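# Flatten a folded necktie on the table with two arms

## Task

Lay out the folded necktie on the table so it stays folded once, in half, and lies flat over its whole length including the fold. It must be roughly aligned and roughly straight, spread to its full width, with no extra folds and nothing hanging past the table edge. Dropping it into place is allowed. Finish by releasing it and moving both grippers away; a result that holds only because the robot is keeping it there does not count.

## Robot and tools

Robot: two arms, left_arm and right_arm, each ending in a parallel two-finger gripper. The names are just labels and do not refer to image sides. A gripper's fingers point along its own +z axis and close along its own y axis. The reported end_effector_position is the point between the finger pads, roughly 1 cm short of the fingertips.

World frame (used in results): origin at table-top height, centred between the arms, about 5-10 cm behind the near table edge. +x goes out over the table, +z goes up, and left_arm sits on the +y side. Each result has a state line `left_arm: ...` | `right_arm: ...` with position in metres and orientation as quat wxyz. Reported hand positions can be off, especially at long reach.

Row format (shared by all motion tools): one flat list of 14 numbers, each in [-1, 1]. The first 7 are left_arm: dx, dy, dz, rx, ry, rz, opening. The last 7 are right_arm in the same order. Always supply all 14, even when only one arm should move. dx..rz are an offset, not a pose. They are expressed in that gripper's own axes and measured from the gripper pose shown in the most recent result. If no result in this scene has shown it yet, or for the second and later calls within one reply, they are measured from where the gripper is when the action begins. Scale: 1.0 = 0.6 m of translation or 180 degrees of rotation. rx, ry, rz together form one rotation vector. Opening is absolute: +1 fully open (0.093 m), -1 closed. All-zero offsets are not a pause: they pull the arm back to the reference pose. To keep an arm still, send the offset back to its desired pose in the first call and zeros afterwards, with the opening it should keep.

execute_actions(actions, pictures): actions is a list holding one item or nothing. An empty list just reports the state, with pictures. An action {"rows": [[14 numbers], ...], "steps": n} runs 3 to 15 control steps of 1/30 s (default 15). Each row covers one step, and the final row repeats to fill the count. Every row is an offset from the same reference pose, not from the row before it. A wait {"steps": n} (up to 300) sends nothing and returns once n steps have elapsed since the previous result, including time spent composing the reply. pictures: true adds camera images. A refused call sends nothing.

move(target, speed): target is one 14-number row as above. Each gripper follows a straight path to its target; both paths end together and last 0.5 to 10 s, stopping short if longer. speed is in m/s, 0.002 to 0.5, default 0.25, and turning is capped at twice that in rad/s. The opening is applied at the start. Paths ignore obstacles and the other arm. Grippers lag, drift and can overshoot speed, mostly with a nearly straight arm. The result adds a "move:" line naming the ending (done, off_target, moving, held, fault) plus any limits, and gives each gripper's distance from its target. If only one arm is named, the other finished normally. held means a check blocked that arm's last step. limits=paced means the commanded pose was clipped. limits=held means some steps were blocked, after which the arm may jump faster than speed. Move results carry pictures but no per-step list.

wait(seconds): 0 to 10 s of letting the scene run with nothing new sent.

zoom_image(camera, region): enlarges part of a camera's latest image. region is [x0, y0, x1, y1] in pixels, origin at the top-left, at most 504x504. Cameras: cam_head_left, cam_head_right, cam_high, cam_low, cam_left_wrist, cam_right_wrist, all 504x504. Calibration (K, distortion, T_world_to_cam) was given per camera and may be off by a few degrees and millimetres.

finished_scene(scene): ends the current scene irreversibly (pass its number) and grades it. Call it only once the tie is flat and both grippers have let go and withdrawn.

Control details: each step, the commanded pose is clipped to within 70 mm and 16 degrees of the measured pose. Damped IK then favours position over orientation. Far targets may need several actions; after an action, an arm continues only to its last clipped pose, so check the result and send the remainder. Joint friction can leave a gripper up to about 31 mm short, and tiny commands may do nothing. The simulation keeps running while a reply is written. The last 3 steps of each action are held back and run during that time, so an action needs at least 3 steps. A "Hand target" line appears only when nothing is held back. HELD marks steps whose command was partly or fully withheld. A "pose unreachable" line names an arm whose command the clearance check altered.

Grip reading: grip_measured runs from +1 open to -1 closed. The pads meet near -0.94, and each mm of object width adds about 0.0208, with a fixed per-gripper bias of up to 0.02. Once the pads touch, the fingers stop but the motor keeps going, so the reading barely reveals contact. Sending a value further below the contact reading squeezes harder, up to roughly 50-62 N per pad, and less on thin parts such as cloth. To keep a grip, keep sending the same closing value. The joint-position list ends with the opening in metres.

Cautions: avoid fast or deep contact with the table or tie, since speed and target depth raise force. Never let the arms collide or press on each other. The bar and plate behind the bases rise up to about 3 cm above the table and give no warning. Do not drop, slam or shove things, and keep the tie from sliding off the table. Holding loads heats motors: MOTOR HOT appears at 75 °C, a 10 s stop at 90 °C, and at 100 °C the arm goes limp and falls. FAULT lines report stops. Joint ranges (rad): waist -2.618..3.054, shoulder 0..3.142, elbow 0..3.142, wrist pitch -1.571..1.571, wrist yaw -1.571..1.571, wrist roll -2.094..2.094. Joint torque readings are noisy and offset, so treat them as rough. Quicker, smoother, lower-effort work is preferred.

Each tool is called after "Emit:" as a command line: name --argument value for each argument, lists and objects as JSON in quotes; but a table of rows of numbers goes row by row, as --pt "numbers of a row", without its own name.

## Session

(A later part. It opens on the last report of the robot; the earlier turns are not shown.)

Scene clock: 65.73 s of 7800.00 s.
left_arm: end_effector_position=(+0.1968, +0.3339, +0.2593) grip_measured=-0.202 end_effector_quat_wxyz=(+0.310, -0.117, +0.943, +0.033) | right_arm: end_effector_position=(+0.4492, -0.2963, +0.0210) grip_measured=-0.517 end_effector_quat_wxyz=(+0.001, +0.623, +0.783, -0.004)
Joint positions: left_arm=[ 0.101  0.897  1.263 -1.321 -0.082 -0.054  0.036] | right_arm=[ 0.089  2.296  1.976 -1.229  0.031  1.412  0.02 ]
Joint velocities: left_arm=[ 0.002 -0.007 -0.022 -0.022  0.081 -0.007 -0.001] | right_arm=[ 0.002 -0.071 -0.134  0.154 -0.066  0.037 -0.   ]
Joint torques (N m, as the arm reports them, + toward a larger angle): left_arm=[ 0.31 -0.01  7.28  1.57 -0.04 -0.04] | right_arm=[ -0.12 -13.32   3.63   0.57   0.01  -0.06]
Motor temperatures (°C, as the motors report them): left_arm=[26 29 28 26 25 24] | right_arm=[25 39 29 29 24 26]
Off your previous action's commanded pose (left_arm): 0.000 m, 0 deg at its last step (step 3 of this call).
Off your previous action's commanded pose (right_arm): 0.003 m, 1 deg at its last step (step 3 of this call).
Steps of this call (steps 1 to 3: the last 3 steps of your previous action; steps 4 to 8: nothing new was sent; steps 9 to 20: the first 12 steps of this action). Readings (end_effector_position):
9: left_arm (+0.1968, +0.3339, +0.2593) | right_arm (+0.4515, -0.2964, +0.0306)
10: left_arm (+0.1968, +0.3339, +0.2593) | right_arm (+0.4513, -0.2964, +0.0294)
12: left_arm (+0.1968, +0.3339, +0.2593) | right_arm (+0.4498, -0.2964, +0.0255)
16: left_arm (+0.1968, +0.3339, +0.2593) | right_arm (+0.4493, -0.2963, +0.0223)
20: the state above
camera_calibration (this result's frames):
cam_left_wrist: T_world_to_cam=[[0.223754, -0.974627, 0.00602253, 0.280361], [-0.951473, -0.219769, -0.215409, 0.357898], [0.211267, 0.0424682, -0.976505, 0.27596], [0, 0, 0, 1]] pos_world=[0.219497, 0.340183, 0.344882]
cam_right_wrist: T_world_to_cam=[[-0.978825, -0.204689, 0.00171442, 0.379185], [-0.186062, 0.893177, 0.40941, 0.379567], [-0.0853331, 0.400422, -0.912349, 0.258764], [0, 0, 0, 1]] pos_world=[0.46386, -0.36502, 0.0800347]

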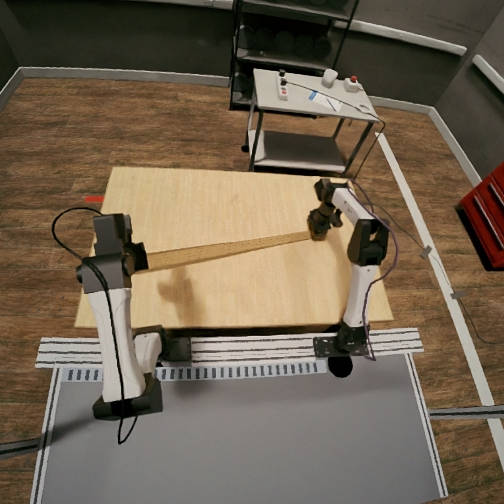

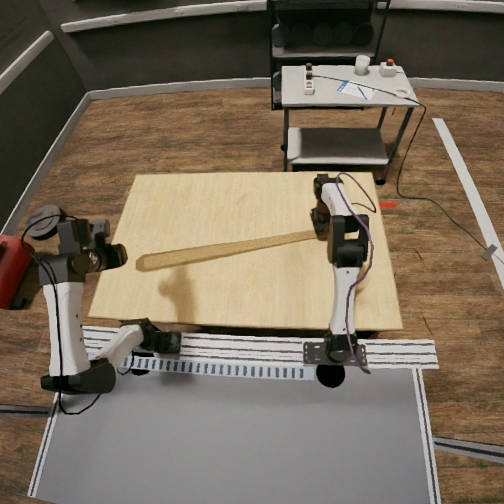

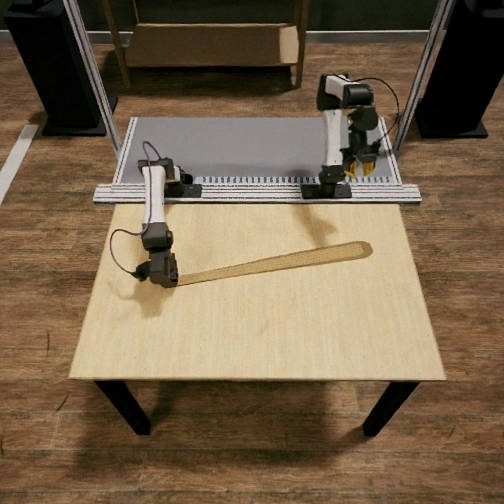

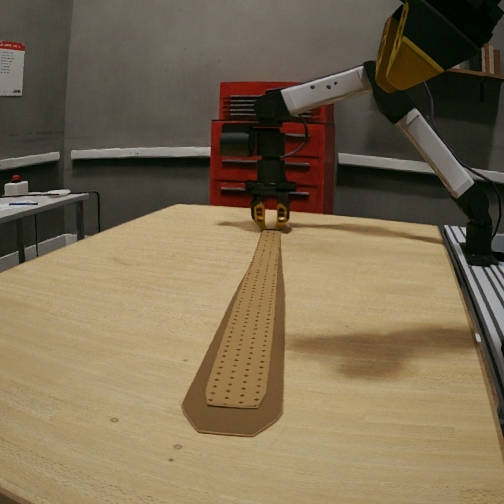

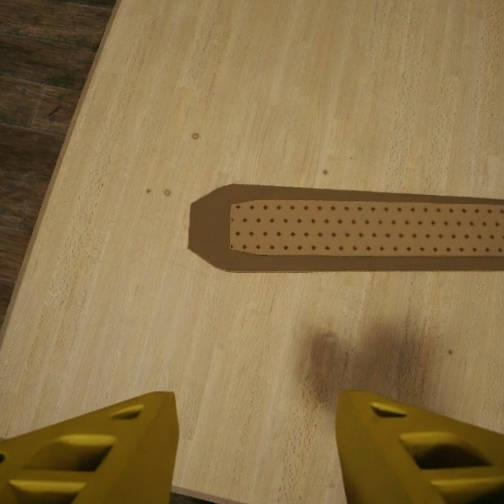

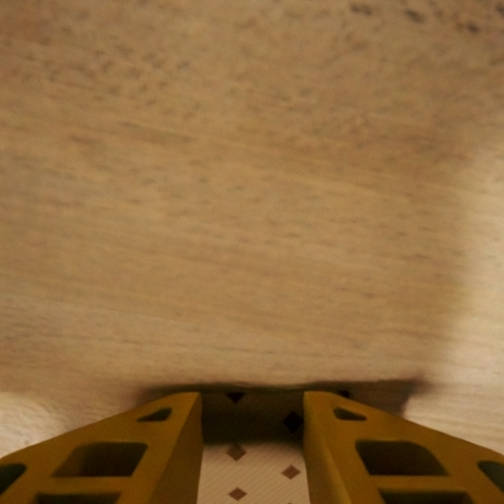

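Emit:
wait --seconds 3.5

Scene clock: 69.40 s of 7800.00 s.
left_arm: end_effector_position=(+0.1968, +0.3339, +0.2593) grip_measured=-0.202 end_effector_quat_wxyz=(+0.310, -0.117, +0.943, +0.033) | right_arm: end_effector_position=(+0.4492, -0.2963, +0.0204) grip_measured=-0.517 end_effector_quat_wxyz=(+0.005, +0.623, +0.782, +0.000)
Joint positions: left_arm=[ 0.101  0.897  1.263 -1.321 -0.082 -0.054  0.036] | right_arm=[ 0.089  2.284  1.954 -1.208  0.031  1.412  0.02 ]
Joint velocities: left_arm=[-0.012 -0.007 -0.017 -0.051  0.022 -0.007 -0.   ] | right_arm=[ 0.002  0.002  0.002  0.007 -0.022 -0.022 -0.   ]
Joint torques (N m, as the arm reports them, + toward a larger angle): left_arm=[ 0.3  -0.01  7.26  1.57 -0.04 -0.04] | right_arm=[ -0.14 -12.12   3.11   0.78  -0.01  -0.07]
Motor temperatures (°C, as the motors report them): left_arm=[26 29 28 27 25 24] | right_arm=[25 39 29 29 24 26]
Hand target (left_arm): +0.197, +0.334, +0.259; +0.310, -0.117, +0.943, +0.033
Hand target (right_arm): +0.449, -0.297, -0.001; +0.001, +0.623, +0.782, -0.003
Off the commanded pose (left_arm): 0.000 m, 0 deg.
Off the commanded pose (right_arm): 0.022 m, 0 deg.
Kept back: nothing.
Steps of this call (steps 1 to 3: the last 3 steps of your previous action; steps 4 to 100: nothing new was sent; then 0.33 s passed at rest). Readings (end_effector_position):
1: left_arm (+0.1968, +0.3339, +0.2593) | right_arm (+0.4492, -0.2963, +0.0206)
2: left_arm (+0.1968, +0.3339, +0.2593) | right_arm (+0.4493, -0.2963, +0.0206)
4: left_arm (+0.1968, +0.3339, +0.2593) | right_arm (+0.4492, -0.2963, +0.0204)
8: left_arm (+0.1968, +0.3339, +0.2593) | right_arm (+0.4493, -0.2963, +0.0204)
100: the state above
camera_calibration (this result's frames):
cam_left_wrist: T_world_to_cam=[[0.223754, -0.974627, 0.00602253, 0.280361], [-0.951473, -0.219769, -0.215409, 0.357898], [0.211267, 0.0424682, -0.976505, 0.27596], [0, 0, 0, 1]] pos_world=[0.219497, 0.340183, 0.344882]
cam_right_wrist: T_world_to_cam=[[-0.97884, -0.204435, -0.00886195, 0.379555], [-0.190186, 0.892929, 0.408052, 0.381625], [-0.0755069, 0.401103, -0.912916, 0.253991], [0, 0, 0, 1]] pos_world=[0.463282, -0.365046, 0.0795128]

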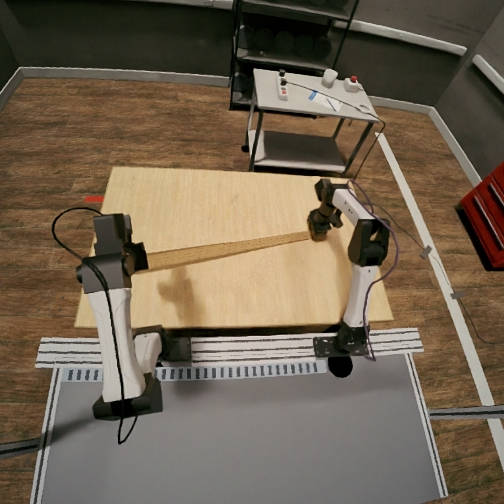

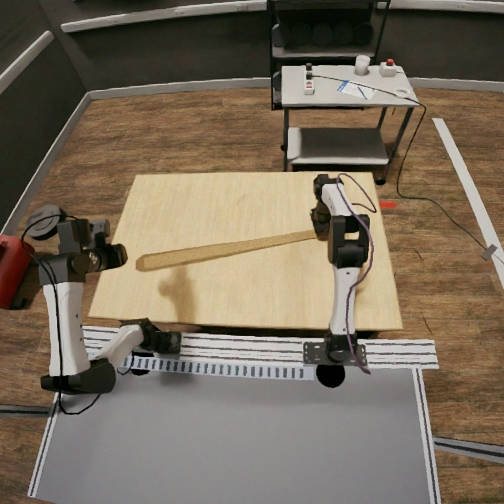

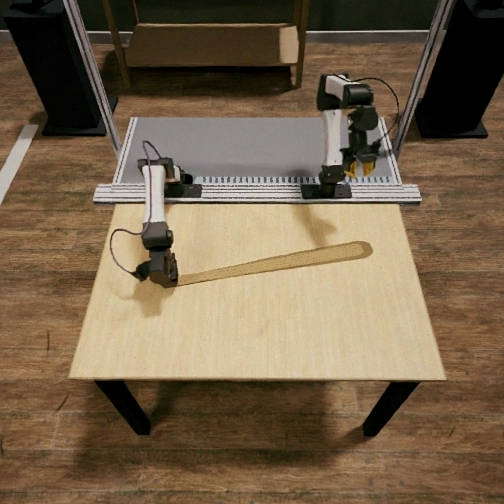

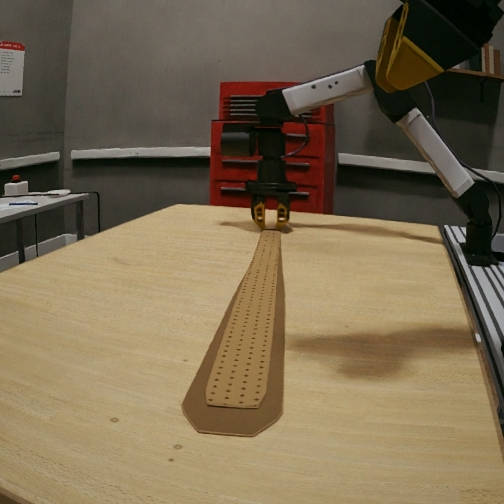

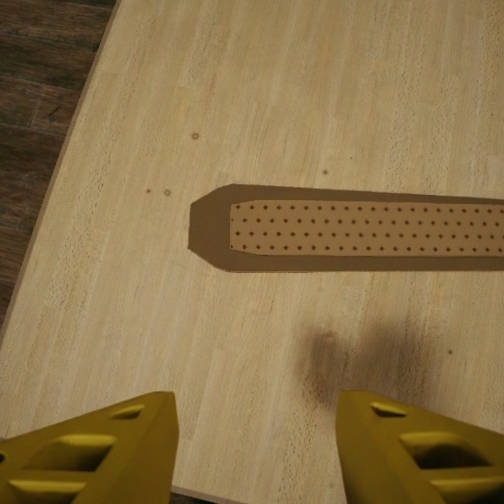

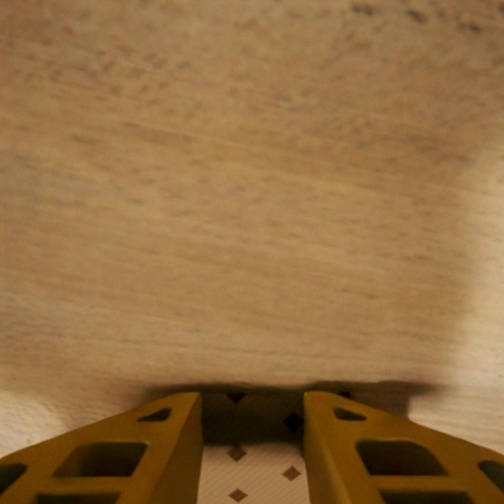

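Emit:
execute_actions --actions '[{"rows": [[0,0,0,0,0,0,-0.2,0,0,0.025,0,0,0,-0.52],[0,0,0,0,0,0,-0.2,0,0,0.015,0,0,0,-0.52],[0,0,0,0,0,0,-0.2,0,0,0.005,0,0,0,-0.52],[0,0,0,0,0,0,-0.2,0,0,-0.005,0,0,0,-0.52],[0,0,0,0,0,0,-0.2,0,0,-0.015,0,0,0,-0.52],[0,0,0,0,0,0,-0.2,0,0,-0.025,0,0,0,-0.52],[0,0,0,0,0,0,-0.2,0,0,-0.035,0,0,0,-0.52],[0,0,0,0,0,0,-0.2,0,0,-0.045,0,0,0,-0.52],[0,0,0,0,0,0,-0.2,0,0,-0.055,0,0,0,-0.52],[0,0,0,0,0,0,-0.2,0,0,-0.063,0,0,0,-0.52],[0,0,0,0,0,0,-0.2,0,0,-0.070,0,0,0,-0.52],[0,0,0,0,0,0,-0.2,0,0,-0.075,0,0,0,-0.52]], "steps": 15}]' --pictures false

Emit:
move --target '[0,0,0,0,0,0,-0.2, 0.03,-0.32,-0.29,-0.1611,-0.1765,-0.4734,-0.2]' --speed 0.5

Scene clock: 70.00 s of 7800.00 s.
left_arm: end_effector_position=(+0.1968, +0.3339, +0.2593) grip_measured=-0.202 end_effector_quat_wxyz=(+0.310, -0.117, +0.943, +0.033) | right_arm: end_effector_position=(+0.4554, -0.2965, +0.0472) grip_measured=-0.517 end_effector_quat_wxyz=(+0.013, +0.623, +0.782, +0.007)
Joint positions: left_arm=[ 0.101  0.897  1.263 -1.321 -0.082 -0.054  0.036] | right_arm=[ 0.089  2.281  2.055 -1.291  0.031  1.412  0.02 ]
Joint velocities: left_arm=[-0.007 -0.022 -0.002 -0.037 -0.007 -0.066 -0.001] | right_arm=[ 0.002 -0.012  0.53  -0.344  0.037  0.007  0.001]
Joint torques (N m, as the arm reports them, + toward a larger angle): left_arm=[ 0.31  0.    7.29  1.57 -0.03 -0.05] | right_arm=[  0.22 -15.87   7.23   0.18  -0.02  -0.04]
Motor temperatures (°C, as the motors report them): left_arm=[26 29 28 27 25 24] | right_arm=[25 40 29 29 24 26]
Steps of this call (steps 1 to 6: nothing new was sent; steps 7 to 18: the first 12 steps of this action). Readings (end_effector_position):
7: left_arm (+0.1968, +0.3339, +0.2593) | right_arm (+0.4494, -0.2963, +0.0210)
8: left_arm (+0.1968, +0.3339, +0.2593) | right_arm (+0.4494, -0.2963, +0.0215)
10: left_arm (+0.1968, +0.3339, +0.2593) | right_arm (+0.4492, -0.2963, +0.0215)
14: left_arm (+0.1968, +0.3339, +0.2593) | right_arm (+0.4499, -0.2964, +0.0289)
18: the state above

Scene clock: 73.03 s of 7800.00 s.
left_arm: end_effector_position=(+0.1968, +0.3339, +0.2593) grip_measured=-0.202 end_effector_quat_wxyz=(+0.310, -0.117, +0.943, +0.033) | right_arm: end_effector_position=(+0.2614, -0.3216, +0.2334) grip_measured=-0.203 end_effector_quat_wxyz=(+0.343, -0.092, +0.935, +0.010)
Joint positions: left_arm=[ 0.101  0.897  1.263 -1.321 -0.082 -0.054  0.036] | right_arm=[-0.019  0.966  1.168 -1.053 -0.091 -0.212  0.035]
Joint velocities: left_arm=[-0.002  0.017  0.002  0.066 -0.022 -0.11  -0.001] | right_arm=[-0.002  0.007 -0.007 -0.037 -0.037 -0.066  0.   ]
Joint torques (N m, as the arm reports them, + toward a larger angle): left_arm=[ 0.29  0.    7.28  1.57 -0.03 -0.04] | right_arm=[-0.75 -2.91  6.19  1.38 -0.29 -0.12]
Motor temperatures (°C, as the motors report them): left_arm=[26 29 28 27 25 24] | right_arm=[25 40 29 29 24 26]
Hand target (left_arm): +0.197, +0.334, +0.259; +0.310, -0.117, +0.943, +0.033
Hand target (right_arm): +0.257, -0.321, +0.229; +0.335, -0.095, +0.937, +0.015
Off your previous action's commanded pose (left_arm): 0.000 m, 0 deg at its last step (step 3 of this call).
Off your previous action's commanded pose (right_arm): 0.013 m, 2 deg at its last step (step 3 of this call).
Off the commanded pose (left_arm): 0.000 m, 0 deg.
Off the commanded pose (right_arm): 0.005 m, 2 deg.
Kept back: nothing.
move: done
camera_calibration (this result's frames):
cam_left_wrist: T_world_to_cam=[[0.223754, -0.974627, 0.00602253, 0.280361], [-0.951473, -0.219769, -0.215409, 0.357898], [0.211267, 0.0424682, -0.976505, 0.27596], [0, 0, 0, 1]] pos_world=[0.219497, 0.340183, 0.344882]
cam_right_wrist: T_world_to_cam=[[0.165597, -0.985743, 0.0298206, -0.36701], [-0.94888, -0.167498, -0.267527, 0.296566], [0.268707, 0.0160055, -0.963089, 0.242339], [0, 0, 0, 1]] pos_world=[0.277063, -0.315981, 0.323677]

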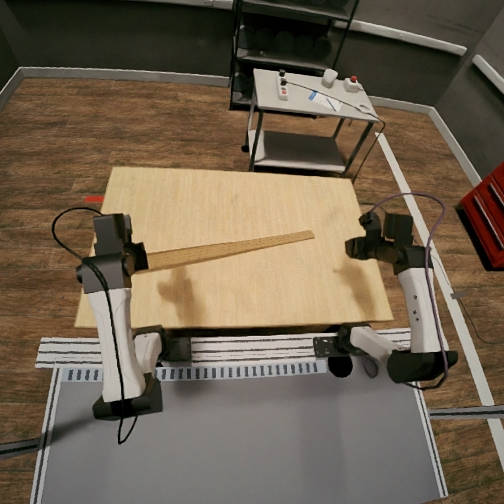

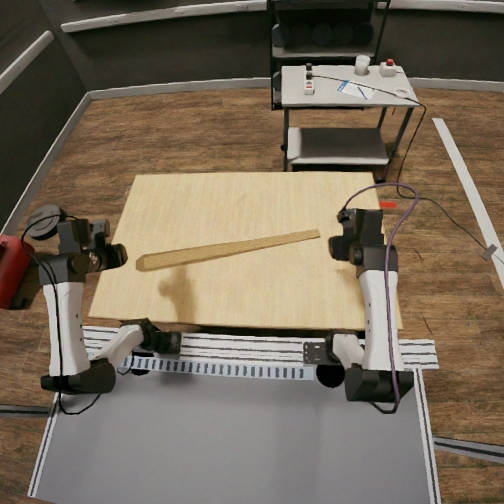

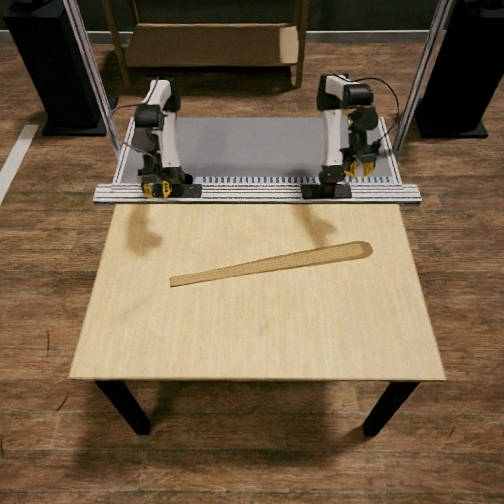

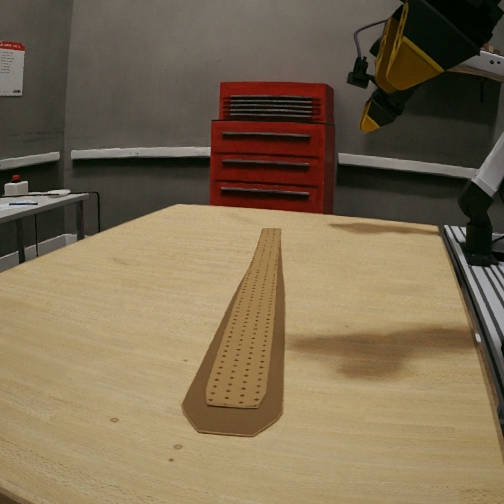

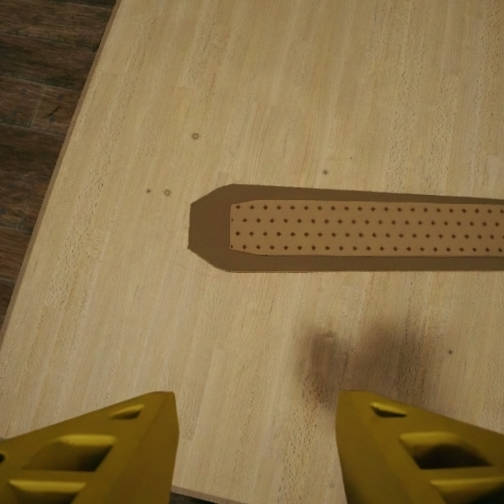

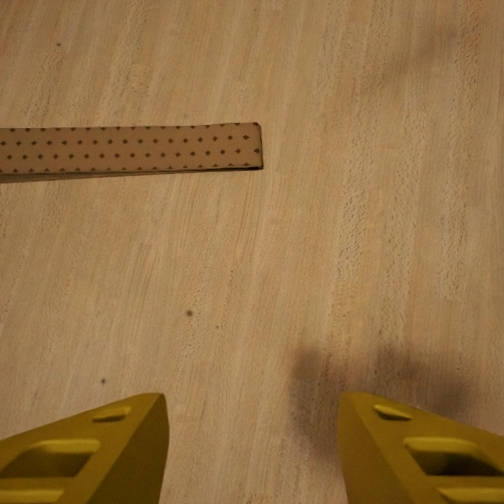

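Emit:
zoom_image --camera "cam_right_wrist" --region '[215, 113, 275, 178]'

Emit:
zoom_image --camera "cam_high" --region '[162, 270, 202, 294]'

Region (215, 113, 275, 178) of cam_right_wrist's 504x504 image, scaled by 7.754, with more detail than that image has; it fills the left 465 columns of this view, and the rest is white.

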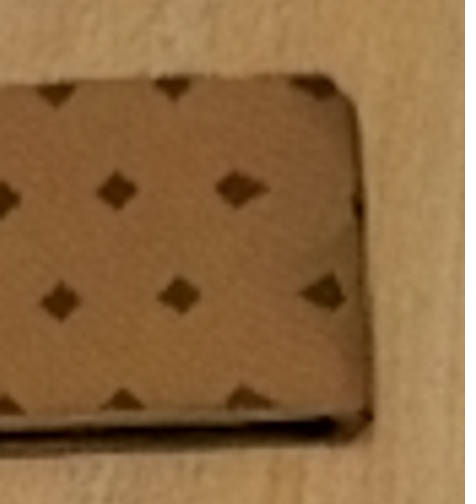

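Region (162, 270, 202, 294) of cam_high's 504x504 image, scaled by 12.600, with more detail than that image has; it fills the top 302 rows of this view, and the rest is white.

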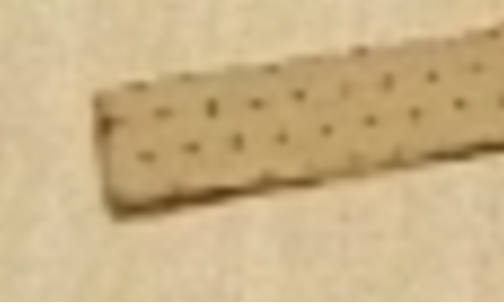

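Emit:
finished_scene --scene 1

The scene is finished: the task was done.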